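# Fit the matching pentomino piece into the board's hole

## Task

Place the loose pentomino piece that matches the empty hole in the puzzle on the wooden board so it sits flat in that hole. Every other piece in the field containing the hole must stay lying flat inside that field, and the board must remain upright. Then open the gripper and withdraw so the robot touches neither the board, any of its pieces, nor any other loose object.

## Robot and tools

Robot: two six-joint arms with parallel-jaw grippers, named left_arm and right_arm, mounted on opposite sides of a table. left_arm's base is at (+0.132, +0.551, +0.048) m on the +y side; right_arm's base is at (-0.079, -0.437, +0.059) m. The names do not tell you which side of a camera image an arm appears on.

Scene frame: origin at the table centre, +z up, tabletop at z = +0.020 m. Every reported gripper position and orientation uses this one frame. The reported point (end_effector_position) lies midway between the finger pads, roughly 3 to 4 cm short of the fingertips. Fingers extend along the gripper's +x axis and close along its y axis. Reported hand positions are approximate and get worse far from the base.

execute_actions takes "actions", a list holding zero or one item, plus an optional "pictures" boolean.
- Empty list: no motion; returns the state with camera images.
- Motion item: {"rows": [...], "steps": n}, with 1 to 15 rows and n from 8 to 15 (default 15). Each control step lasts 1/30 s; row k is used on step k, and the final row is reused if steps outnumber rows.
- Wait item: {"steps": n} with n up to 300; sends nothing new and returns after n steps counted from the previous result.
Each row is one flat list of 14 numbers covering both arms, always all 14 even if one arm stays still: left_arm waist, shoulder, elbow, wrist pitch, wrist yaw, wrist roll, gripper opening, then the same seven for right_arm. The six joint values are absolute target angles in radians (the same quantities as the Joint positions line), not offsets. Ranges per arm: waist -3.054 to 3.054, shoulder 0.000 to 3.142, elbow 0.000 to 2.356, wrist pitch -1.571 to 1.571, wrist yaw -1.571 to 1.571, wrist roll -3.142 to 3.142. A target more than 0.010 rad beyond a range end, and farther out than the joint's current angle, gets the whole call rejected (nothing is sent). Actual ends may differ by up to 0.010 rad; targets past the real end are clipped there and the result may print "joint sent to its limit", possibly for an earlier action. Absence of that note does not prove more travel exists.
Gripper opening is an absolute command from -1 to +1: +1 fully open (pad gap 0.088 m), empty fingers close at about -0.80, lower values change nothing. A full close takes at least about 0.5 s. To hold something, command roughly 0.07 below the current grip_measured; a smaller margin grips more gently. Parts thinner than about 3 mm get proportionally less force.

Motion limits: each step the sent target is kept within a lead of the measured angle (0.211 rad for waist, shoulder, elbow; 0.213 wrist pitch; 0.267 wrist yaw; 0.228 wrist roll), and targets are scaled back if they would move the gripper over 70 mm from where it is. Large moves therefore need several calls. Friction may leave joints short of the target, especially at long reach, and tiny changes may not move at all; check Joint positions after every move. Between calls the arms keep heading for the last row sent until everything is nearly still or a step is HELD. Each result is captured 8 steps before the action ends; those steps run afterwards, before your next action.

Result lines: the state line per arm gives position (m), quat_wxyz and linear/angular velocities. grip_measured is the measured opening on the command scale; it can be off by about 1 mm per gripper, and reads narrower (up to 0.061) when squeezing something hard. Joint positions and Joint velocities list six joints then the pad gap in metres. "joint command not followed" means the clearance check altered or blocked joint targets on some steps; HELD marks steps where your row was not sent, wholly or partly. Joint torques and External joint torques are noisy, offset estimates (external includes friction and held weight; "no reading" means none). MOTOR HOT warns from 50 °C; at 95 °C an OVER-TEMPERATURE FAULT holds the arm and, if it does not cool, the arm goes limp, so avoid holding loads longer than needed. TORQUE FAULT: a joint reaching its load limit (waist 17.8, shoulder 22, elbow 22, wrist pitch 5.8, wrist yaw 5.78, wrist roll 5.42 N m, held weight included) freezes that arm for 10 s and drops the rest of the call.

zoom_image: {"camera": "cam_high" or "cam_low", "region": [x0, y0, x1, y1]} in pixels of that camera's latest 504x504 image, origin top-left, region at most 504 by 504. Intrinsics are given in the setup (cam_high fovy about 61.4°, cam_low about 73.4°, both with strong radial distortion).


Avoid: arms colliding or pressing on each other (ends the scene), knocking anything off the table (failure), dropping, slamming or shoving pieces, flipping the board. Occasional brief disturbances may tug a held part or nudge loose objects. Smooth, economical motion is preferred.

Each tool is called after "Call:" by a JSON object that holds its "fn" and its "kwargs".

## Session

Call:
{"fn": "execute_actions", "kwargs": {"actions": []}}

Scene clock: 0.00 s of 3950.00 s.
left_arm: end_effector_position=(+0.1844, +0.2407, +0.3713) grip_measured=+0.994 end_effector_quat_wxyz=(+0.765, -0.015, -0.023, -0.643) end_effector_velocity=(+0.002, +0.001, -0.002) end_effector_angular_velocity=(+0.003, +0.023, +0.009) | right_arm: end_effector_position=(-0.0348, +0.0043, +0.2192) grip_measured=+0.991 end_effector_quat_wxyz=(+0.656, -0.673, +0.115, +0.322) end_effector_velocity=(+0.002, -0.002, +0.001) end_effector_angular_velocity=(-0.012, -0.010, +0.000)
Joint positions: left_arm=[ 0.004  0.845  0.647  0.252 -0.006  0.007  0.088] | right_arm=[ 0.117  2.049  1.712 -1.014  0.93  -0.188  0.088]
Joint velocities: left_arm=[ 0.002 -0.002 -0.002 -0.007 -0.007 -0.022 -0.   ] | right_arm=[-0.002 -0.002 -0.002 -0.007  0.007 -0.007 -0.   ]
Joint torques (N m, as the arm reports them, + toward a larger angle): no reading
External joint torques (N m, as the arm's controller estimates them; a push from outside toward a larger angle lowers the number): no reading
Heat: left arm: hottest elbow 23 °C (+0.0 °C/min); right arm: hottest shoulder 24 °C (+0.0 °C/min).

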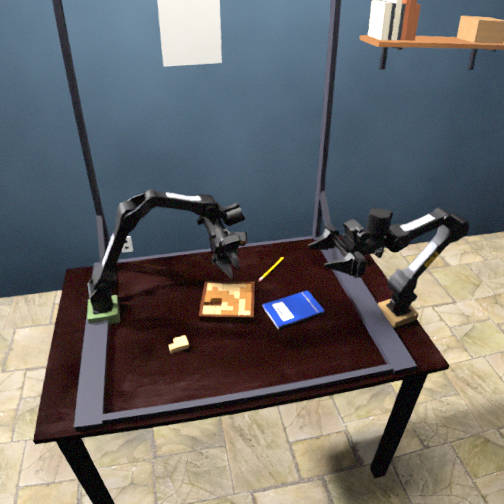

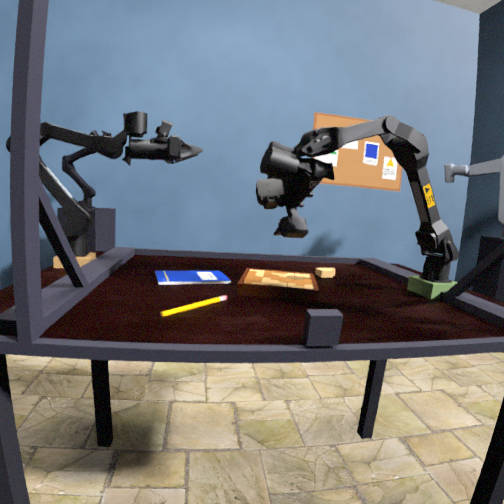

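Call:
{"fn": "zoom_image", "kwargs": {"camera": "cam_high", "region": [150, 260, 290, 370]}}

Call:
{"fn": "zoom_image", "kwargs": {"camera": "cam_low", "region": [220, 250, 360, 310]}}

Region (150, 260, 290, 370) of cam_high's 504x504 image, scaled by 3.600, with more detail than that image has; it fills the top 396 rows of this view, and the rest is white.

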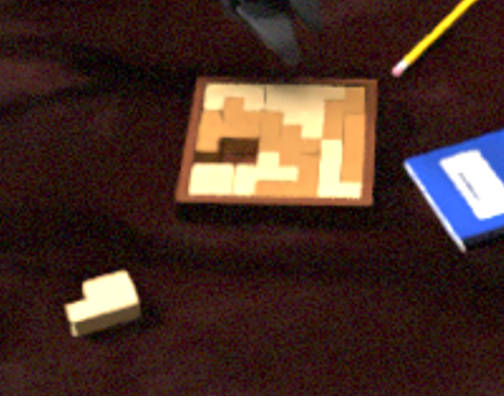

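Region (220, 250, 360, 310) of cam_low's 504x504 image, scaled by 3.600, with more detail than that image has; it fills the top 216 rows of this view, and the rest is white.

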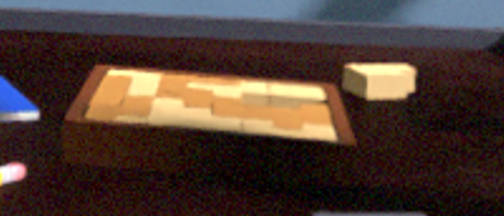

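Call:
{"fn": "execute_actions", "kwargs": {"actions": [{"rows":[[0.004,0.3,0.3,0.252,0,0,1,-0.81,1.842,1.284,-1.013,0,0,1]],"steps":15}]}}

Call:
{"fn": "execute_actions", "kwargs": {"actions": [{"steps":45}], "pictures": true}}

Scene clock: 2.13 s of 3950.00 s.
left_arm: end_effector_position=(+0.1725, +0.3106, +0.3314) grip_measured=+0.994 end_effector_quat_wxyz=(+0.763, -0.049, -0.060, -0.642) end_effector_velocity=(-0.042, +0.253, +0.140) end_effector_angular_velocity=(-1.160, -0.186, +0.004) | right_arm: end_effector_position=(+0.0353, -0.0851, +0.1595) grip_measured=+0.991 end_effector_quat_wxyz=(+0.647, -0.560, +0.380, +0.351) end_effector_velocity=(+0.279, -0.451, -0.379) end_effector_angular_velocity=(-0.502, +2.345, -1.765)
Joint positions: left_arm=[ 0.004  0.42   0.333  0.241 -0.004  0.003  0.088] | right_arm=[-0.186  1.87   1.409 -1.012  0.475 -0.032  0.088]
Joint velocities: left_arm=[-0.002 -1.614 -0.505  0.066 -0.007 -0.007 -0.   ] | right_arm=[-1.746 -0.281 -1.209  0.007 -2.249  0.271 -0.   ]
Joint torques (N m, as the arm reports them, + toward a larger angle): left_arm=[-0.14 -0.69  8.27  2.41  0.15 -0.09] | right_arm=[-0.51 -7.21  2.62  0.09  0.17  0.33]
External joint torques (N m, as the arm's controller estimates them; a push from outside toward a larger angle lowers the number): left_arm=[-0.14 -0.58 -0.62  0.05  0.14 -0.1 ] | right_arm=[-0.57 -0.22 -2.21 -0.31 -0.12  0.28]
Heat: left arm: hottest elbow 23 °C (+0.0 °C/min); right arm: hottest shoulder 25 °C (+0.0 °C/min).
Steps of this call (steps 1 to 57: nothing new was sent; steps 58 to 64: the first 7 steps of this action). Readings (joint positions):
58: left_arm=[0.004 0.809 0.613 0.267 -0.006 0.007] | right_arm=[0.105 2.024 1.682 -0.996 0.875 -0.152]
59: left_arm=[0.004 0.748 0.557 0.258 -0.006 0.006] | right_arm=[0.076 1.991 1.635 -1.006 0.798 -0.116]
61: left_arm=[0.004 0.604 0.436 0.254 -0.006 0.004] | right_arm=[-0.018 1.926 1.537 -1.013 0.670 -0.068]
64: the state above

Scene clock: 3.63 s of 3950.00 s.
left_arm: end_effector_position=(+0.1689, +0.3315, +0.3513) grip_measured=+0.994 end_effector_quat_wxyz=(+0.758, -0.085, -0.103, -0.639) end_effector_velocity=(+0.000, +0.000, +0.000) end_effector_angular_velocity=(+0.001, +0.009, +0.003) | right_arm: end_effector_position=(+0.1487, -0.1940, +0.1182) grip_measured=+0.991 end_effector_quat_wxyz=(+0.647, -0.284, +0.649, +0.282) end_effector_velocity=(-0.002, -0.001, +0.000) end_effector_angular_velocity=(-0.000, +0.010, +0.020)
Joint positions: left_arm=[ 0.004  0.303  0.316  0.254 -0.004  0.003  0.088] | right_arm=[-0.81   1.857  1.295 -1.012  0.003 -0.005  0.088]
Joint velocities: left_arm=[-0.002 -0.002  0.002 -0.007 -0.007 -0.007  0.   ] | right_arm=[-0.002 -0.002 -0.002 -0.007 -0.007 -0.022 -0.   ]
Joint torques (N m, as the arm reports them, + toward a larger angle): left_arm=[-0.14 -0.13  5.59  1.62  0.16 -0.11] | right_arm=[ 0.02 -8.05  3.09 -0.21 -0.14  0.2 ]
External joint torques (N m, as the arm's controller estimates them; a push from outside toward a larger angle lowers the number): left_arm=[-0.16 -0.48 -1.42 -0.06  0.16 -0.11] | right_arm=[ 0.03 -0.72 -2.16 -0.52 -0.14  0.2 ]
Heat: left arm: hottest elbow 24 °C (+0.0 °C/min); right arm: hottest shoulder 25 °C (+0.0 °C/min).
Kept back: nothing.
Steps of this call (steps 1 to 8: the last 8 steps of your previous action; steps 9 to 30: the robot went on to your last target; steps 31 to 45: nothing new was sent). Readings (joint positions):
1: left_arm=[0.004 0.377 0.324 0.247 -0.004 0.003] | right_arm=[-0.247 1.864 1.373 -1.012 0.391 -0.024]
2: left_arm=[0.004 0.348 0.323 0.255 -0.004 0.003] | right_arm=[-0.313 1.864 1.344 -1.013 0.306 -0.019]
4: left_arm=[0.004 0.316 0.323 0.261 -0.004 0.003] | right_arm=[-0.446 1.864 1.308 -1.014 0.149 -0.012]
8: left_arm=[0.004 0.306 0.317 0.254 -0.004 0.003] | right_arm=[-0.703 1.860 1.298 -1.012 0.035 -0.007]
45: the state above
All arms were judged still, so your last target was given up. Only a new action makes them travel on or press farther. Fingers that are still opening or closing keep moving.

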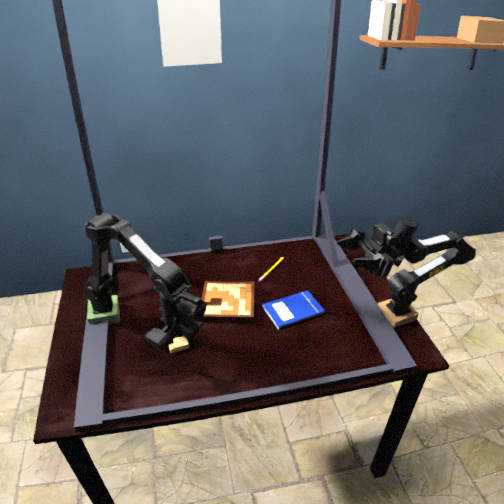

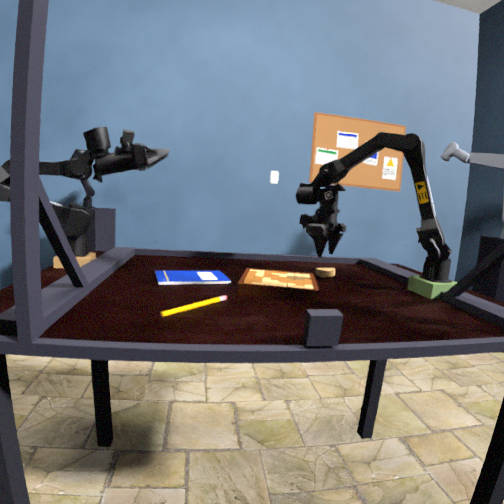

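Call:
{"fn": "execute_actions", "kwargs": {"actions": [{"rows":[[0.004,0.3,0.3,0.252,0,0,1,-0.81,1.875,1.212,-0.90,0,-0.98,1]],"steps":15}]}}

Call:
{"fn": "execute_actions", "kwargs": {"actions": [{"steps":20}], "pictures": true}}

Call:
{"fn": "zoom_image", "kwargs": {"camera": "cam_high", "region": [120, 270, 270, 380]}}

Call:
{"fn": "zoom_image", "kwargs": {"camera": "cam_low", "region": [260, 200, 400, 300]}}

Scene clock: 4.73 s of 3950.00 s.
left_arm: end_effector_position=(+0.1689, +0.3316, +0.3514) grip_measured=+0.994 end_effector_quat_wxyz=(+0.758, -0.085, -0.103, -0.639) end_effector_velocity=(+0.001, -0.000, -0.000) end_effector_angular_velocity=(-0.006, +0.022, -0.001) | right_arm: end_effector_position=(+0.1479, -0.1947, +0.0973) grip_measured=+0.991 end_effector_quat_wxyz=(+0.568, -0.428, +0.558, +0.428) end_effector_velocity=(+0.002, +0.004, -0.013) end_effector_angular_velocity=(+0.024, -0.029, +2.081)
Joint positions: left_arm=[ 0.004  0.302  0.316  0.254 -0.004  0.003  0.088] | right_arm=[-0.81   1.869  1.223 -0.911  0.002 -0.482  0.088]
Joint velocities: left_arm=[-0.002  0.002 -0.002  0.007 -0.007 -0.022 -0.   ] | right_arm=[-0.007  0.002 -0.051  0.095 -0.022 -2.088  0.   ]
Joint torques (N m, as the arm reports them, + toward a larger angle): left_arm=[-0.12 -0.12  5.6   1.61  0.15 -0.12] | right_arm=[ 0.05 -5.94  3.29  0.2  -0.12 -0.22]
External joint torques (N m, as the arm's controller estimates them; a push from outside toward a larger angle lowers the number): left_arm=[-0.13 -0.49 -1.39 -0.07  0.15 -0.12] | right_arm=[ 0.13  1.99 -2.33 -0.21 -0.09 -0.22]
Heat: left arm: hottest elbow 24 °C (+0.0 °C/min); right arm: hottest shoulder 26 °C (+0.0 °C/min).
Steps of this call (steps 1 to 26: nothing new was sent; steps 27 to 33: the first 7 steps of this action). Readings (joint positions):
27: left_arm=[0.004 0.303 0.316 0.254 -0.004 0.003] | right_arm=[-0.810 1.857 1.280 -0.983 0.003 -0.061]
28: left_arm=[0.004 0.303 0.316 0.254 -0.004 0.003] | right_arm=[-0.810 1.857 1.264 -0.953 0.002 -0.132]
30: left_arm=[0.004 0.303 0.316 0.254 -0.004 0.003] | right_arm=[-0.810 1.863 1.240 -0.928 0.002 -0.271]
33: the state above

Scene clock: 5.40 s of 3950.00 s.
left_arm: end_effector_position=(+0.1689, +0.3316, +0.3514) grip_measured=+0.994 end_effector_quat_wxyz=(+0.758, -0.085, -0.103, -0.639) end_effector_velocity=(-0.000, -0.000, -0.002) end_effector_angular_velocity=(+0.006, +0.010, -0.002) | right_arm: end_effector_position=(+0.1490, -0.1936, +0.0971) grip_measured=+0.991 end_effector_quat_wxyz=(+0.449, -0.553, +0.435, +0.551) end_effector_velocity=(+0.001, -0.001, +0.001) end_effector_angular_velocity=(+0.003, +0.007, +0.000)
Joint positions: left_arm=[ 0.004  0.302  0.316  0.254 -0.004  0.003  0.088] | right_arm=[-0.81   1.869  1.222 -0.903  0.002 -0.973  0.088]
Joint velocities: left_arm=[-0.007 -0.002 -0.002 -0.007 -0.007 -0.007 -0.   ] | right_arm=[-0.007 -0.002  0.002 -0.007 -0.007 -0.007 -0.   ]
Joint torques (N m, as the arm reports them, + toward a larger angle): left_arm=[-0.13 -0.1   5.58  1.59  0.15 -0.11] | right_arm=[-0.07 -6.    3.13  0.17 -0.19 -0.24]
External joint torques (N m, as the arm's controller estimates them; a push from outside toward a larger angle lowers the number): left_arm=[-0.12 -0.45 -1.42 -0.09  0.15 -0.12] | right_arm=[ 0.02  1.27 -2.02 -0.16 -0.15 -0.24]
Heat: left arm: hottest elbow 24 °C (+11.1 °C/min); right arm: hottest shoulder 26 °C (+22.2 °C/min).
Kept back: nothing.
Steps of this call (steps 1 to 8: the last 8 steps of your previous action; steps 9 to 20: the robot went on to your last target). Readings (joint positions):
1: left_arm=[0.004 0.302 0.316 0.254 -0.004 0.003] | right_arm=[-0.810 1.869 1.222 -0.908 0.002 -0.552]
2: left_arm=[0.004 0.302 0.316 0.254 -0.004 0.003] | right_arm=[-0.810 1.869 1.222 -0.906 0.002 -0.622]
4: left_arm=[0.004 0.302 0.316 0.254 -0.004 0.003] | right_arm=[-0.810 1.869 1.222 -0.904 0.002 -0.762]
8: left_arm=[0.004 0.302 0.316 0.254 -0.004 0.003] | right_arm=[-0.810 1.869 1.222 -0.903 0.002 -0.930]
20: the state above

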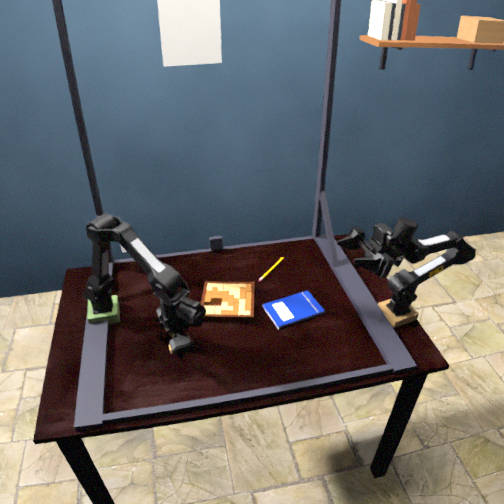

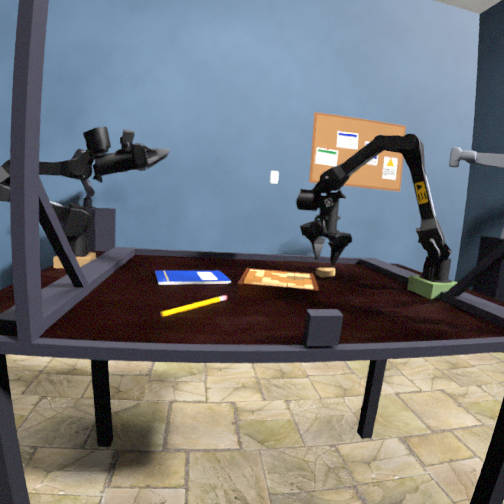

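Region (120, 270, 270, 380) of cam_high's 504x504 image, scaled by 3.360, with more detail than that image has; it fills the top 370 rows of this view, and the rest is white.

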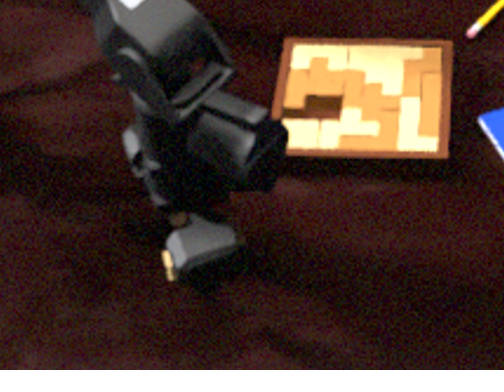

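Region (260, 200, 400, 300) of cam_low's 504x504 image, scaled by 3.600, with more detail than that image has; it fills the top 360 rows of this view, and the rest is white.

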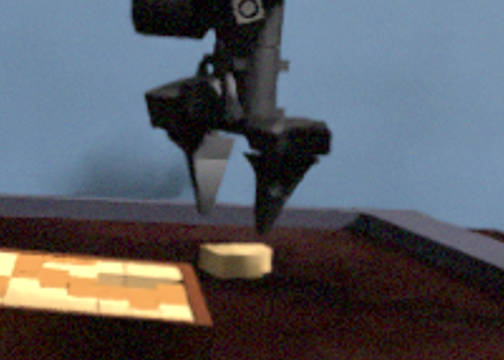

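Call:
{"fn": "execute_actions", "kwargs": {"actions": [{"rows":[[0.004,0.3,0.3,0.252,0,0,1,-0.757,1.875,1.212,-0.90,0,-0.93,1],[0.004,0.3,0.3,0.252,0,0,1,-0.757,1.875,1.212,-0.90,0,-0.93,1],[0.004,0.3,0.3,0.252,0,0,1,-0.757,1.875,1.212,-0.90,0,-0.93,1],[0.004,0.3,0.3,0.252,0,0,1,-0.757,1.875,1.212,-0.90,0,-0.93,1],[0.004,0.3,0.3,0.252,0,0,1,-0.757,1.875,1.212,-0.90,0,-0.93,1],[0.004,0.3,0.3,0.252,0,0,1,-0.757,1.9,1.171,-0.831,0,-0.93,1]],"steps":15}]}}

Call:
{"fn": "execute_actions", "kwargs": {"actions": [{"steps":15}], "pictures": true}}

Call:
{"fn": "zoom_image", "kwargs": {"camera": "cam_high", "region": [120, 270, 270, 380]}}

Call:
{"fn": "zoom_image", "kwargs": {"camera": "cam_low", "region": [260, 200, 400, 300]}}

Scene clock: 6.70 s of 3950.00 s.
left_arm: end_effector_position=(+0.1689, +0.3316, +0.3514) grip_measured=+0.994 end_effector_quat_wxyz=(+0.758, -0.085, -0.103, -0.639) end_effector_velocity=(-0.001, +0.000, +0.000) end_effector_angular_velocity=(+0.001, +0.009, -0.002) | right_arm: end_effector_position=(+0.1375, -0.1794, +0.0925) grip_measured=+0.991 end_effector_quat_wxyz=(+0.450, -0.557, +0.422, +0.556) end_effector_velocity=(-0.000, +0.013, -0.085) end_effector_angular_velocity=(+0.059, -0.039, +0.000)
Joint positions: left_arm=[ 0.004  0.302  0.316  0.254 -0.004  0.003  0.088] | right_arm=[-0.757  1.872  1.205 -0.864  0.    -0.94   0.088]
Joint velocities: left_arm=[-0.007 -0.002  0.002 -0.007 -0.007 -0.007 -0.   ] | right_arm=[ 0.022  0.115 -0.217  0.403 -0.007  0.022  0.   ]
Joint torques (N m, as the arm reports them, + toward a larger angle): left_arm=[-0.14 -0.08  5.59  1.6   0.15 -0.1 ] | right_arm=[-0.13 -4.5   2.18 -0.02 -0.06  0.32]
External joint torques (N m, as the arm's controller estimates them; a push from outside toward a larger angle lowers the number): left_arm=[-0.12 -0.44 -1.44 -0.08  0.15 -0.11] | right_arm=[ 0.27  2.67 -2.42 -0.23 -0.06  0.32]
Heat: left arm: hottest elbow 24 °C (+9.0 °C/min); right arm: hottest shoulder 26 °C (+17.9 °C/min).
Steps of this call (steps 1 to 15: the robot went on to your last target; steps 16 to 32: nothing new was sent; steps 33 to 39: the first 7 steps of this action). Readings (joint positions):
33: left_arm=[0.004 0.302 0.316 0.254 -0.004 0.003] | right_arm=[-0.806 1.869 1.222 -0.903 0.003 -0.968]
34: left_arm=[0.004 0.302 0.316 0.254 -0.004 0.003] | right_arm=[-0.796 1.869 1.222 -0.903 0.003 -0.959]
36: left_arm=[0.004 0.302 0.316 0.254 -0.004 0.003] | right_arm=[-0.772 1.869 1.222 -0.903 0.001 -0.947]
39: the state above

Scene clock: 7.20 s of 3950.00 s.
left_arm: end_effector_position=(+0.1689, +0.3316, +0.3514) grip_measured=+0.994 end_effector_quat_wxyz=(+0.758, -0.085, -0.103, -0.639) end_effector_velocity=(-0.001, -0.000, -0.001) end_effector_angular_velocity=(-0.004, +0.008, -0.002) | right_arm: end_effector_position=(+0.1355, -0.1817, +0.0804) grip_measured=+0.991 end_effector_quat_wxyz=(+0.446, -0.556, +0.428, +0.555) end_effector_velocity=(-0.001, -0.004, -0.001) end_effector_angular_velocity=(-0.014, +0.002, -0.010)
Joint positions: left_arm=[ 0.004  0.302  0.316  0.254 -0.004  0.003  0.088] | right_arm=[-0.757  1.893  1.181 -0.834  0.    -0.937  0.088]
Joint velocities: left_arm=[-0.007 -0.002 -0.007  0.007 -0.007 -0.007 -0.   ] | right_arm=[-0.002 -0.002 -0.007 -0.007  0.007  0.007 -0.   ]
Joint torques (N m, as the arm reports them, + toward a larger angle): left_arm=[-0.16 -0.09  5.56  1.59  0.15 -0.1 ] | right_arm=[ 0.23 -5.76  3.01  0.11 -0.02  0.25]
External joint torques (N m, as the arm's controller estimates them; a push from outside toward a larger angle lowers the number): left_arm=[-0.14 -0.46 -1.4  -0.08  0.15 -0.11] | right_arm=[ 0.29  1.52 -1.91 -0.2   0.03  0.25]
Heat: left arm: hottest elbow 24 °C (+8.3 °C/min); right arm: hottest shoulder 26 °C (+16.7 °C/min).
Kept back: nothing.
Steps of this call (steps 1 to 8: the last 8 steps of your previous action; steps 9 to 15: the robot went on to your last target). Readings (joint positions):
1: left_arm=[0.004 0.302 0.316 0.254 -0.004 0.003] | right_arm=[-0.757 1.877 1.199 -0.854 0.000 -0.939]
2: left_arm=[0.004 0.302 0.316 0.254 -0.004 0.003] | right_arm=[-0.757 1.883 1.193 -0.849 0.000 -0.938]
4: left_arm=[0.004 0.302 0.316 0.254 -0.004 0.003] | right_arm=[-0.757 1.891 1.184 -0.842 0.000 -0.937]
8: left_arm=[0.004 0.302 0.316 0.254 -0.004 0.003] | right_arm=[-0.757 1.893 1.181 -0.835 0.000 -0.937]
15: the state above

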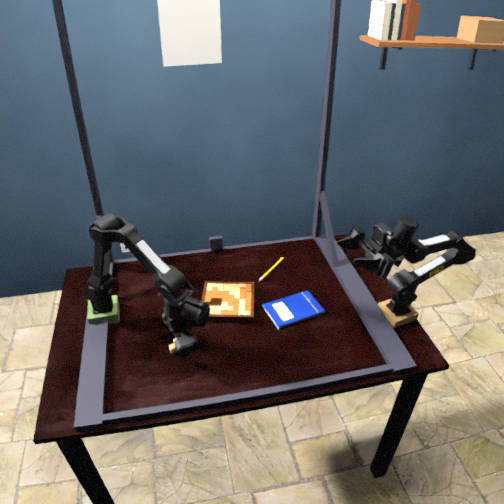

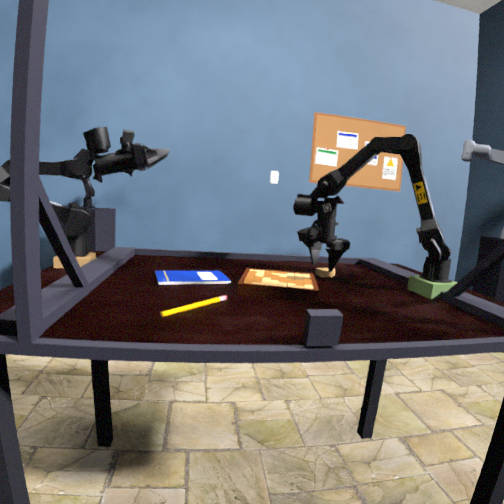

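Region (120, 270, 270, 380) of cam_high's 504x504 image, scaled by 3.360, with more detail than that image has; it fills the top 370 rows of this view, and the rest is white.

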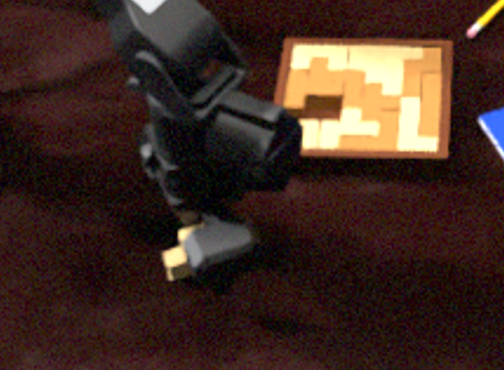

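Region (260, 200, 400, 300) of cam_low's 504x504 image, scaled by 3.600, with more detail than that image has; it fills the top 360 rows of this view, and the rest is white.

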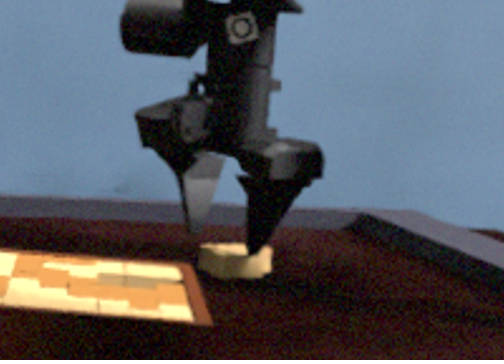

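Call:
{"fn": "execute_actions", "kwargs": {"actions": [{"rows":[[0.004,0.3,0.3,0.252,0,0,1,-0.757,1.922,1.14,-0.78,0,-0.93,1]],"steps":15}]}}

Call:
{"fn": "execute_actions", "kwargs": {"actions": [{"rows":[[0.004,0.3,0.3,0.252,0,0,1,-0.757,1.922,1.14,-0.78,0,-0.93,-0.25]],"steps":15}]}}

Call:
{"fn": "execute_actions", "kwargs": {"actions": [{"steps":15}], "pictures": true}}

Call:
{"fn": "zoom_image", "kwargs": {"camera": "cam_low", "region": [260, 200, 400, 300]}}

Call:
{"fn": "zoom_image", "kwargs": {"camera": "cam_high", "region": [120, 270, 270, 380]}}

Scene clock: 8.13 s of 3950.00 s.
left_arm: end_effector_position=(+0.1689, +0.3316, +0.3514) grip_measured=+0.994 end_effector_quat_wxyz=(+0.758, -0.085, -0.103, -0.639) end_effector_velocity=(+0.001, -0.000, -0.000) end_effector_angular_velocity=(-0.004, +0.008, +0.003) | right_arm: end_effector_position=(+0.1341, -0.1834, +0.0673) grip_measured=+0.991 end_effector_quat_wxyz=(+0.444, -0.556, +0.430, +0.555) end_effector_velocity=(-0.010, -0.008, -0.018) end_effector_angular_velocity=(-0.022, +0.046, +0.035)
Joint positions: left_arm=[ 0.004  0.302  0.316  0.254 -0.004  0.003  0.088] | right_arm=[-0.757  1.914  1.15  -0.787  0.    -0.937  0.088]
Joint velocities: left_arm=[-0.002  0.002 -0.002  0.007 -0.007 -0.007 -0.   ] | right_arm=[-0.002  0.027 -0.042  0.022 -0.022 -0.037 -0.   ]
Joint torques (N m, as the arm reports them, + toward a larger angle): left_arm=[-0.14 -0.07  5.57  1.59  0.16 -0.11] | right_arm=[-0.06 -5.84  2.94  0.19 -0.06  0.26]
External joint torques (N m, as the arm's controller estimates them; a push from outside toward a larger angle lowers the number): left_arm=[-0.13 -0.43 -1.4  -0.07  0.16 -0.11] | right_arm=[-0.07  1.93 -2.22 -0.18  0.    0.26]
Heat: left arm: hottest elbow 24 °C (+7.4 °C/min); right arm: hottest shoulder 26 °C (+14.8 °C/min).
Steps of this call (steps 1 to 15: the robot went on to your last target; steps 16 to 21: nothing new was sent; steps 22 to 28: the first 7 steps of this action). Readings (joint positions):
22: left_arm=[0.004 0.302 0.316 0.254 -0.004 0.003] | right_arm=[-0.757 1.895 1.174 -0.820 0.000 -0.937]
23: left_arm=[0.004 0.302 0.316 0.254 -0.004 0.003] | right_arm=[-0.757 1.897 1.168 -0.805 0.000 -0.937]
25: left_arm=[0.004 0.302 0.316 0.254 -0.004 0.003] | right_arm=[-0.757 1.906 1.159 -0.794 0.000 -0.937]
28: the state above

Scene clock: 8.63 s of 3950.00 s.
left_arm: end_effector_position=(+0.1689, +0.3316, +0.3514) grip_measured=+0.994 end_effector_quat_wxyz=(+0.758, -0.085, -0.103, -0.639) end_effector_velocity=(-0.003, +0.000, -0.001) end_effector_angular_velocity=(-0.001, +0.019, -0.020) | right_arm: end_effector_position=(+0.1347, -0.1828, +0.0670) grip_measured=+0.214 end_effector_quat_wxyz=(+0.446, -0.556, +0.429, +0.555) end_effector_velocity=(-0.002, -0.002, +0.000) end_effector_angular_velocity=(-0.001, +0.010, +0.005)
Joint positions: left_arm=[ 0.004  0.302  0.316  0.254 -0.004  0.003  0.088] | right_arm=[-0.757  1.914  1.149 -0.783  0.    -0.936  0.049]
Joint velocities: left_arm=[-0.007 -0.007 -0.002 -0.007  0.007 -0.022 -0.   ] | right_arm=[-0.002 -0.002 -0.002 -0.007 -0.007 -0.007 -0.175]
Joint torques (N m, as the arm reports them, + toward a larger angle): left_arm=[-0.14 -0.08  5.59  1.6   0.16 -0.1 ] | right_arm=[ 0.13 -5.53  2.79  0.12 -0.11  0.24]
External joint torques (N m, as the arm's controller estimates them; a push from outside toward a larger angle lowers the number): left_arm=[-0.14 -0.43 -1.39 -0.07  0.16 -0.1 ] | right_arm=[ 0.13  1.83 -2.1  -0.21 -0.06  0.23]
Heat: left arm: hottest elbow 24 °C (+6.9 °C/min); right arm: hottest shoulder 26 °C (+13.9 °C/min).
Steps of this call (steps 1 to 8: the last 8 steps of your previous action; steps 9 to 15: the first 7 steps of this action). Readings (joint positions):
9: left_arm=[0.004 0.302 0.316 0.254 -0.004 0.003] | right_arm=[-0.757 1.914 1.149 -0.783 0.000 -0.937]
10: left_arm=[0.004 0.302 0.316 0.254 -0.004 0.003] | right_arm=[-0.757 1.914 1.149 -0.783 0.000 -0.937]
12: left_arm=[0.004 0.302 0.316 0.254 -0.004 0.003] | right_arm=[-0.757 1.914 1.149 -0.783 0.000 -0.937]
15: the state above

Scene clock: 9.13 s of 3950.00 s.
left_arm: end_effector_position=(+0.1689, +0.3316, +0.3514) grip_measured=+0.994 end_effector_quat_wxyz=(+0.758, -0.085, -0.103, -0.639) end_effector_velocity=(+0.003, -0.001, -0.005) end_effector_angular_velocity=(+0.015, +0.016, +0.017) | right_arm: end_effector_position=(+0.1349, -0.1824, +0.0670) grip_measured=-0.058 end_effector_quat_wxyz=(+0.446, -0.556, +0.428, +0.555) end_effector_velocity=(-0.004, -0.003, +0.002) end_effector_angular_velocity=(+0.001, +0.028, +0.001)
Joint positions: left_arm=[ 0.004  0.302  0.316  0.254 -0.004  0.003  0.088] | right_arm=[-0.757  1.914  1.149 -0.781  0.    -0.936  0.036]
Joint velocities: left_arm=[-0.002  0.002 -0.007 -0.007 -0.022 -0.007 -0.   ] | right_arm=[-0.007 -0.007 -0.002 -0.022 -0.022 -0.007 -0.   ]
Joint torques (N m, as the arm reports them, + toward a larger angle): left_arm=[-0.13 -0.11  5.55  1.6   0.15 -0.1 ] | right_arm=[-0.14 -5.8   2.92  0.   -0.08  0.29]
External joint torques (N m, as the arm's controller estimates them; a push from outside toward a larger angle lowers the number): left_arm=[-0.14 -0.5  -1.38 -0.06  0.15 -0.11] | right_arm=[-0.11  1.58 -1.96 -0.33 -0.03  0.29]
Heat: left arm: hottest wrist pitch 25 °C (+13.1 °C/min); right arm: hottest shoulder 26 °C (+13.1 °C/min).
Kept back: nothing.
Steps of this call (steps 1 to 8: the last 8 steps of your previous action; steps 9 to 15: the robot went on to your last target). Readings (joint positions):
1: left_arm=[0.004 0.302 0.316 0.254 -0.004 0.003] | right_arm=[-0.757 1.914 1.149 -0.783 0.000 -0.936]
2: left_arm=[0.004 0.302 0.316 0.254 -0.004 0.003] | right_arm=[-0.757 1.914 1.149 -0.783 0.000 -0.936]
4: left_arm=[0.004 0.302 0.316 0.254 -0.004 0.003] | right_arm=[-0.757 1.914 1.149 -0.781 0.000 -0.936]
8: left_arm=[0.004 0.302 0.316 0.254 -0.004 0.003] | right_arm=[-0.757 1.914 1.149 -0.781 0.000 -0.936]
15: the state above
All arms were judged still, so your last target was given up. Only a new action makes them travel on or press farther. Fingers that are still opening or closing keep moving.

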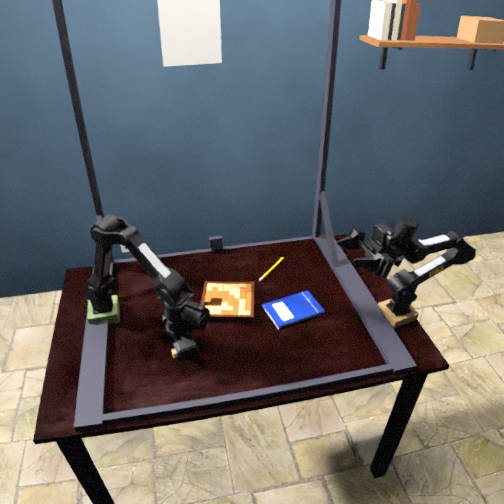

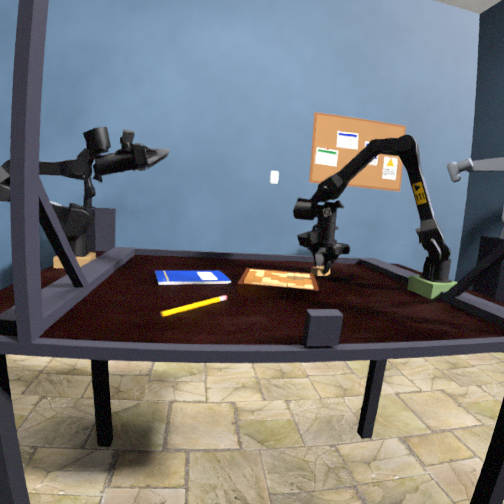

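Region (260, 200, 400, 300) of cam_low's 504x504 image, scaled by 3.600, with more detail than that image has; it fills the top 360 rows of this view, and the rest is white.

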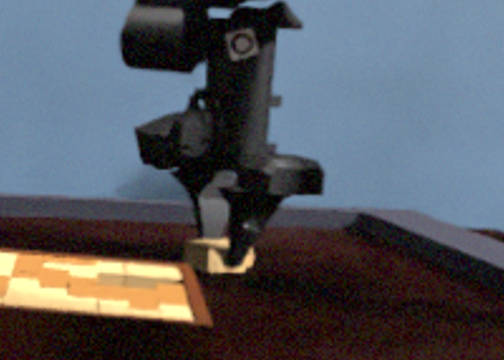

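Region (120, 270, 270, 380) of cam_high's 504x504 image, scaled by 3.360, with more detail than that image has; it fills the top 370 rows of this view, and the rest is white.

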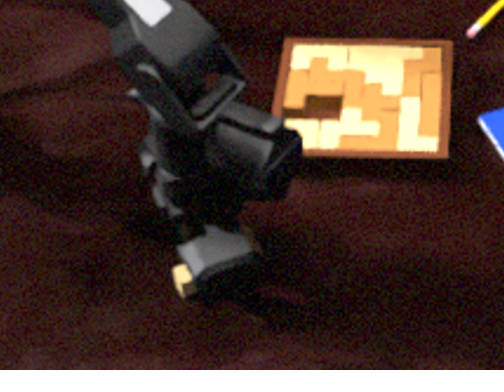

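Call:
{"fn": "execute_actions", "kwargs": {"actions": [{"rows":[[0.004,0.3,0.3,0.252,0,0,1,-0.757,1.84,1.284,-1.013,0,-0.93,-0.25]],"steps":15}]}}

Call:
{"fn": "execute_actions", "kwargs": {"actions": [{"rows":[[0.004,0.3,0.3,0.252,0,0,1,-0.5,1.95,1.42,-1.04,0,-0.4,-0.25]],"steps":15}]}}

Call:
{"fn": "execute_actions", "kwargs": {"actions": [{"rows":[[0.004,0.3,0.3,0.252,0,0,1,-0.197,2.06,1.562,-1.065,0,0.07,-0.25]],"steps":15}]}}

Call:
{"fn": "execute_actions", "kwargs": {"actions": [{"steps":20}], "pictures": true}}

Call:
{"fn": "zoom_image", "kwargs": {"camera": "cam_low", "region": [220, 200, 360, 300]}}

Call:
{"fn": "zoom_image", "kwargs": {"camera": "cam_high", "region": [150, 240, 290, 340]}}

Scene clock: 10.33 s of 3950.00 s.
left_arm: end_effector_position=(+0.1689, +0.3316, +0.3514) grip_measured=+0.994 end_effector_quat_wxyz=(+0.758, -0.085, -0.103, -0.639) end_effector_velocity=(+0.002, -0.001, -0.003) end_effector_angular_velocity=(+0.011, +0.011, +0.008) | right_arm: end_effector_position=(+0.1336, -0.1840, +0.1150) grip_measured=-0.058 end_effector_quat_wxyz=(+0.438, -0.556, +0.437, +0.555) end_effector_velocity=(+0.010, +0.015, +0.106) end_effector_angular_velocity=(+0.126, -0.097, +0.010)
Joint positions: left_arm=[ 0.004  0.302  0.316  0.254 -0.004  0.003  0.088] | right_arm=[-0.757  1.848  1.271 -0.992  0.    -0.936  0.036]
Joint velocities: left_arm=[ 0.002  0.002 -0.002 -0.007 -0.007 -0.007  0.   ] | right_arm=[ 0.002 -0.193  0.193 -0.227 -0.007 -0.007 -0.   ]
Joint torques (N m, as the arm reports them, + toward a larger angle): left_arm=[-0.13 -0.06  5.58  1.6   0.16 -0.1 ] | right_arm=[-0.12 -5.99  4.14 -0.45 -0.11  0.18]
External joint torques (N m, as the arm's controller estimates them; a push from outside toward a larger angle lowers the number): left_arm=[-0.14 -0.45 -1.39 -0.07  0.16 -0.11] | right_arm=[-0.13 -0.34  0.13 -0.53 -0.06  0.19]
Heat: left arm: hottest wrist pitch 25 °C (+11.6 °C/min); right arm: hottest shoulder 26 °C (+11.6 °C/min).
Steps of this call (steps 1 to 29: nothing new was sent; steps 30 to 36: the first 7 steps of this action). Readings (joint positions):
30: left_arm=[0.004 0.302 0.316 0.254 -0.004 0.003] | right_arm=[-0.757 1.910 1.173 -0.834 0.000 -0.936]
31: left_arm=[0.004 0.302 0.316 0.254 -0.004 0.003] | right_arm=[-0.757 1.907 1.197 -0.900 0.000 -0.936]
33: left_arm=[0.004 0.302 0.316 0.254 -0.004 0.003] | right_arm=[-0.757 1.881 1.232 -0.960 0.000 -0.936]
36: the state above

Scene clock: 10.83 s of 3950.00 s.
left_arm: end_effector_position=(+0.1689, +0.3316, +0.3514) grip_measured=+0.994 end_effector_quat_wxyz=(+0.758, -0.085, -0.103, -0.639) end_effector_velocity=(+0.002, +0.003, +0.004) end_effector_angular_velocity=(-0.019, +0.010, +0.017) | right_arm: end_effector_position=(+0.0708, -0.1144, +0.1180) grip_measured=-0.058 end_effector_quat_wxyz=(+0.484, -0.513, +0.484, +0.518) end_effector_velocity=(-0.143, +0.068, +0.006) end_effector_angular_velocity=(-0.055, +0.036, -0.796)
Joint positions: left_arm=[ 0.004  0.302  0.316  0.254 -0.004  0.003  0.088] | right_arm=[-0.496  1.935  1.4   -1.034 -0.007 -0.502  0.036]
Joint velocities: left_arm=[-0.002 -0.007  0.002  0.007 -0.022 -0.007  0.   ] | right_arm=[ 0.442  0.042  0.081 -0.095 -0.007  1.238 -0.   ]
Joint torques (N m, as the arm reports them, + toward a larger angle): left_arm=[-0.14 -0.07  5.6   1.6   0.15 -0.1 ] | right_arm=[-3.75 -5.97  5.44 -0.28  0.21  0.3 ]
External joint torques (N m, as the arm's controller estimates them; a push from outside toward a larger angle lowers the number): left_arm=[-0.13 -0.36 -1.5  -0.11  0.14 -0.11] | right_arm=[-0.69  2.08  0.12 -0.53 -0.05  0.22]
Heat: left arm: hottest wrist pitch 25 °C (+11.1 °C/min); right arm: hottest shoulder 26 °C (+11.1 °C/min).
Steps of this call (steps 1 to 8: the last 8 steps of your previous action; steps 9 to 15: the first 7 steps of this action). Readings (joint positions):
9: left_arm=[0.004 0.302 0.316 0.254 -0.004 0.003] | right_arm=[-0.740 1.859 1.297 -1.031 0.012 -0.881]
10: left_arm=[0.004 0.302 0.316 0.254 -0.004 0.003] | right_arm=[-0.701 1.880 1.325 -1.032 0.014 -0.818]
12: left_arm=[0.004 0.302 0.316 0.254 -0.004 0.003] | right_arm=[-0.598 1.918 1.375 -1.025 0.004 -0.683]
15: the state above

Scene clock: 11.33 s of 3950.00 s.
left_arm: end_effector_position=(+0.1689, +0.3316, +0.3514) grip_measured=+0.994 end_effector_quat_wxyz=(+0.758, -0.085, -0.103, -0.639) end_effector_velocity=(+0.001, -0.000, -0.002) end_effector_angular_velocity=(+0.003, +0.024, -0.001) | right_arm: end_effector_position=(-0.0184, -0.0563, +0.1139) grip_measured=-0.058 end_effector_quat_wxyz=(+0.536, -0.460, +0.533, +0.467) end_effector_velocity=(-0.375, +0.074, -0.016) end_effector_angular_velocity=(-0.068, +0.118, -0.106)
Joint positions: left_arm=[ 0.004  0.302  0.316  0.254 -0.004  0.003  0.088] | right_arm=[-0.218  2.043  1.538 -1.057 -0.005 -0.018  0.036]
Joint velocities: left_arm=[-0.002 -0.002 -0.002 -0.007 -0.007 -0.022 -0.   ] | right_arm=[ 0.955  0.134  0.134 -0.081 -0.095  1.062 -0.   ]
Joint torques (N m, as the arm reports them, + toward a larger angle): left_arm=[-0.13 -0.06  5.55  1.59  0.14 -0.1 ] | right_arm=[-4.24 -7.29  5.4  -0.45  0.27  0.3 ]
External joint torques (N m, as the arm's controller estimates them; a push from outside toward a larger angle lowers the number): left_arm=[-0.11 -0.43 -1.44 -0.08  0.14 -0.11] | right_arm=[-0.39  1.84  0.14 -0.58 -0.05  0.21]
Heat: left arm: hottest wrist pitch 25 °C (+10.6 °C/min); right arm: hottest shoulder 26 °C (+10.6 °C/min).
Steps of this call (steps 1 to 8: the last 8 steps of your previous action; steps 9 to 15: the first 7 steps of this action). Readings (joint positions):
9: left_arm=[0.004 0.302 0.316 0.254 -0.004 0.003] | right_arm=[-0.485 1.957 1.427 -1.058 0.010 -0.358]
10: left_arm=[0.004 0.302 0.316 0.254 -0.004 0.003] | right_arm=[-0.452 1.978 1.458 -1.058 0.013 -0.300]
12: left_arm=[0.004 0.302 0.316 0.254 -0.004 0.003] | right_arm=[-0.357 2.017 1.508 -1.049 0.009 -0.184]
15: the state above

Scene clock: 12.00 s of 3950.00 s.
left_arm: end_effector_position=(+0.1689, +0.3316, +0.3514) grip_measured=+0.994 end_effector_quat_wxyz=(+0.758, -0.085, -0.103, -0.639) end_effector_velocity=(+0.001, +0.001, +0.003) end_effector_angular_velocity=(-0.014, +0.007, +0.008) | right_arm: end_effector_position=(-0.0254, -0.0543, +0.1138) grip_measured=-0.058 end_effector_quat_wxyz=(+0.550, -0.445, +0.547, +0.448) end_effector_velocity=(-0.002, +0.001, +0.000) end_effector_angular_velocity=(+0.010, +0.021, +0.020)
Joint positions: left_arm=[ 0.004  0.302  0.316  0.254 -0.004  0.003  0.088] | right_arm=[-0.198  2.049  1.547 -1.062 -0.001  0.064  0.036]
Joint velocities: left_arm=[ 0.002 -0.002  0.002  0.007 -0.007 -0.007  0.   ] | right_arm=[-0.002 -0.002 -0.002  0.007 -0.022 -0.022 -0.   ]
Joint torques (N m, as the arm reports them, + toward a larger angle): left_arm=[-0.12 -0.07  5.58  1.6   0.15 -0.1 ] | right_arm=[-0.18 -6.71  5.67 -0.24  0.05  0.22]
External joint torques (N m, as the arm's controller estimates them; a push from outside toward a larger angle lowers the number): left_arm=[-0.14 -0.44 -1.41 -0.07  0.15 -0.11] | right_arm=[-0.25  2.14  0.21 -0.6   0.06  0.22]
Heat: left arm: hottest elbow 25 °C (+10.0 °C/min); right arm: hottest shoulder 26 °C (+10.0 °C/min).
Kept back: nothing.
Steps of this call (steps 1 to 8: the last 8 steps of your previous action; steps 9 to 20: the robot went on to your last target). Readings (joint positions):
1: left_arm=[0.004 0.302 0.316 0.254 -0.004 0.003] | right_arm=[-0.193 2.046 1.541 -1.059 -0.007 0.008]
2: left_arm=[0.004 0.302 0.316 0.254 -0.004 0.003] | right_arm=[-0.181 2.047 1.543 -1.061 -0.007 0.026]
4: left_arm=[0.004 0.302 0.316 0.254 -0.004 0.003] | right_arm=[-0.180 2.048 1.544 -1.062 -0.005 0.046]
8: left_arm=[0.004 0.302 0.316 0.254 -0.004 0.003] | right_arm=[-0.197 2.048 1.546 -1.062 -0.001 0.060]
20: the state above

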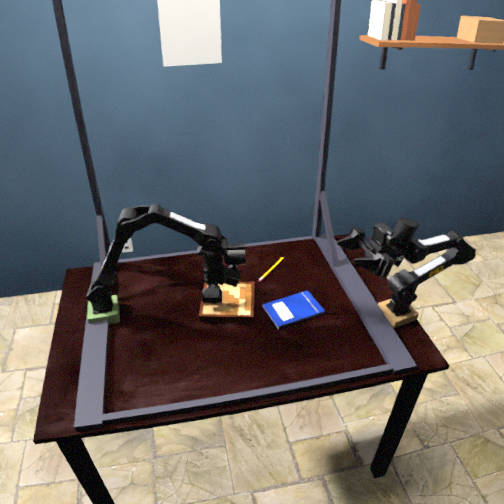

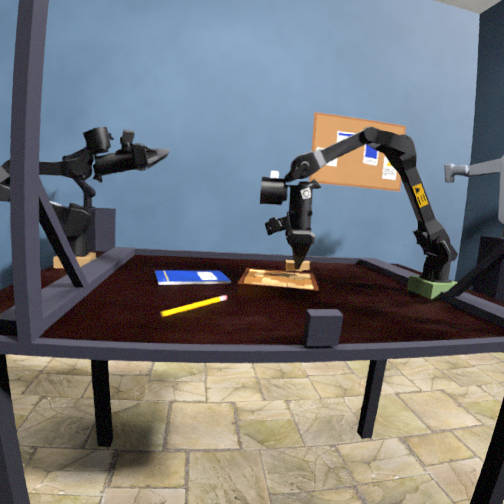

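Region (220, 200, 360, 300) of cam_low's 504x504 image, scaled by 3.600, with more detail than that image has; it fills the top 360 rows of this view, and the rest is white.

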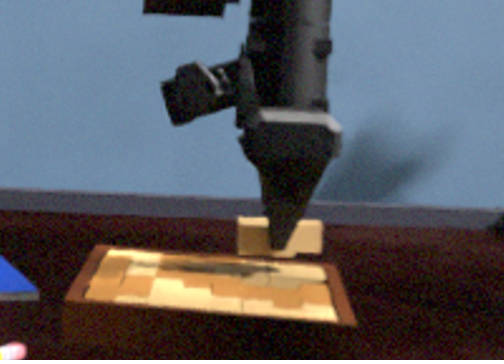

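Region (150, 240, 290, 340) of cam_high's 504x504 image, scaled by 3.600, with more detail than that image has; it fills the top 360 rows of this view, and the rest is white.

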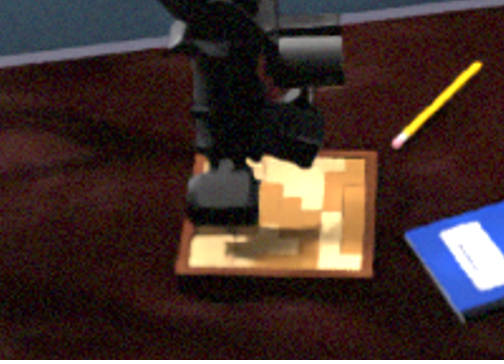

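Call:
{"fn": "execute_actions", "kwargs": {"actions": [{"rows":[[0.004,0.3,0.3,0.252,0,0,1,-0.197,2.082,1.519,-1.0,0,0.07,-0.25]],"steps":15}]}}

Call:
{"fn": "execute_actions", "kwargs": {"actions": [{"steps":12}], "pictures": true}}

Call:
{"fn": "zoom_image", "kwargs": {"camera": "cam_low", "region": [220, 200, 360, 300]}}

Call:
{"fn": "zoom_image", "kwargs": {"camera": "cam_high", "region": [150, 240, 290, 340]}}

Scene clock: 12.97 s of 3950.00 s.
left_arm: end_effector_position=(+0.1689, +0.3316, +0.3514) grip_measured=+0.994 end_effector_quat_wxyz=(+0.758, -0.085, -0.103, -0.639) end_effector_velocity=(+0.005, +0.000, -0.003) end_effector_angular_velocity=(+0.014, +0.019, +0.031) | right_arm: end_effector_position=(-0.0246, -0.0486, +0.1011) grip_measured=-0.058 end_effector_quat_wxyz=(+0.553, -0.441, +0.543, +0.452) end_effector_velocity=(-0.003, -0.006, -0.030) end_effector_angular_velocity=(-0.043, +0.028, -0.009)
Joint positions: left_arm=[ 0.004  0.302  0.316  0.254 -0.004  0.003  0.088] | right_arm=[-0.198  2.073  1.53  -1.008 -0.001  0.064  0.036]
Joint velocities: left_arm=[-0.002 -0.002  0.002 -0.022 -0.037 -0.007 -0.   ] | right_arm=[-0.002  0.046 -0.051  0.051 -0.022  0.007 -0.   ]
Joint torques (N m, as the arm reports them, + toward a larger angle): left_arm=[-0.12 -0.06  5.58  1.6   0.15 -0.09] | right_arm=[ 0.24 -7.49  3.4   0.16  0.01  0.27]
External joint torques (N m, as the arm's controller estimates them; a push from outside toward a larger angle lowers the number): left_arm=[-0.15 -0.45 -1.37 -0.05  0.16 -0.1 ] | right_arm=[ 0.23  1.98 -2.34 -0.26  0.02  0.27]
Heat: left arm: hottest elbow 25 °C (+9.3 °C/min); right arm: hottest shoulder 27 °C (+13.9 °C/min).
Steps of this call (steps 1 to 15: the robot went on to your last target; steps 16 to 22: nothing new was sent; steps 23 to 29: the first 7 steps of this action). Readings (joint positions):
23: left_arm=[0.004 0.302 0.316 0.254 -0.004 0.003] | right_arm=[-0.198 2.052 1.545 -1.053 -0.001 0.064]
24: left_arm=[0.004 0.302 0.316 0.254 -0.004 0.003] | right_arm=[-0.198 2.054 1.542 -1.034 -0.001 0.064]
26: left_arm=[0.004 0.302 0.316 0.254 -0.004 0.003] | right_arm=[-0.198 2.064 1.539 -1.014 -0.001 0.064]
29: the state above

Scene clock: 13.37 s of 3950.00 s.
left_arm: end_effector_position=(+0.1689, +0.3316, +0.3514) grip_measured=+0.994 end_effector_quat_wxyz=(+0.758, -0.085, -0.103, -0.639) end_effector_velocity=(+0.000, +0.001, -0.001) end_effector_angular_velocity=(+0.001, +0.009, +0.003) | right_arm: end_effector_position=(-0.0245, -0.0480, +0.1002) grip_measured=-0.058 end_effector_quat_wxyz=(+0.554, -0.441, +0.543, +0.452) end_effector_velocity=(-0.004, +0.002, +0.000) end_effector_angular_velocity=(+0.010, +0.021, +0.010)
Joint positions: left_arm=[ 0.004  0.302  0.316  0.254 -0.004  0.003  0.088] | right_arm=[-0.198  2.074  1.529 -1.003 -0.001  0.064  0.036]
Joint velocities: left_arm=[-0.002 -0.007 -0.002 -0.007 -0.007 -0.007 -0.   ] | right_arm=[ 0.002 -0.002 -0.002  0.007 -0.022 -0.007 -0.   ]
Joint torques (N m, as the arm reports them, + toward a larger angle): left_arm=[-0.12 -0.07  5.6   1.6   0.16 -0.1 ] | right_arm=[-0.02 -7.3   3.13  0.14  0.11  0.21]
External joint torques (N m, as the arm's controller estimates them; a push from outside toward a larger angle lowers the number): left_arm=[-0.12 -0.44 -1.38 -0.07  0.16 -0.11] | right_arm=[-0.08  1.63 -2.27 -0.25  0.12  0.21]
Heat: left arm: hottest elbow 25 °C (+9.0 °C/min); right arm: hottest shoulder 27 °C (+13.5 °C/min).
Kept back: nothing.
Steps of this call (steps 1 to 8: the last 8 steps of your previous action; steps 9 to 12: the robot went on to your last target). Readings (joint positions):
1: left_arm=[0.004 0.302 0.316 0.254 -0.004 0.003] | right_arm=[-0.198 2.074 1.529 -1.006 -0.001 0.064]
2: left_arm=[0.004 0.302 0.316 0.254 -0.004 0.003] | right_arm=[-0.198 2.074 1.529 -1.005 -0.001 0.064]
4: left_arm=[0.004 0.302 0.316 0.254 -0.004 0.003] | right_arm=[-0.198 2.074 1.529 -1.004 -0.001 0.064]
8: left_arm=[0.004 0.302 0.316 0.254 -0.004 0.003] | right_arm=[-0.198 2.074 1.529 -1.003 -0.001 0.064]
12: the state above

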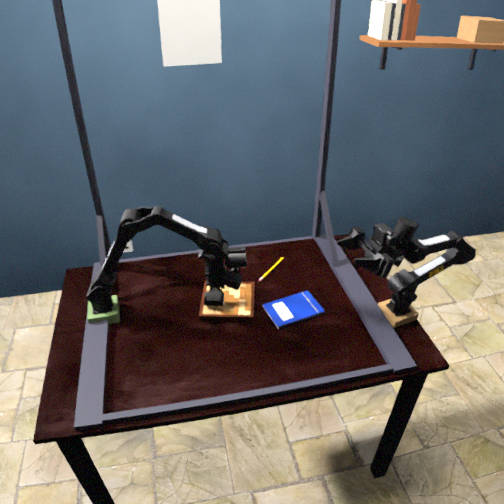

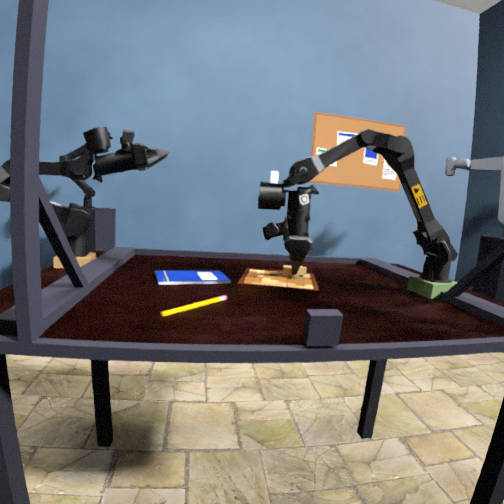

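Region (220, 200, 360, 300) of cam_low's 504x504 image, scaled by 3.600, with more detail than that image has; it fills the top 360 rows of this view, and the rest is white.

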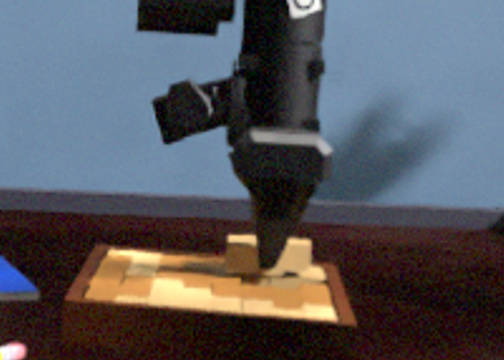

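Region (150, 240, 290, 340) of cam_high's 504x504 image, scaled by 3.600, with more detail than that image has; it fills the top 360 rows of this view, and the rest is white.

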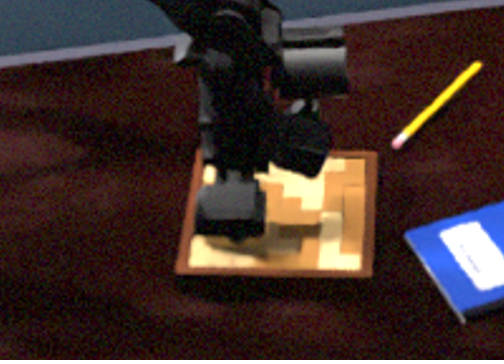

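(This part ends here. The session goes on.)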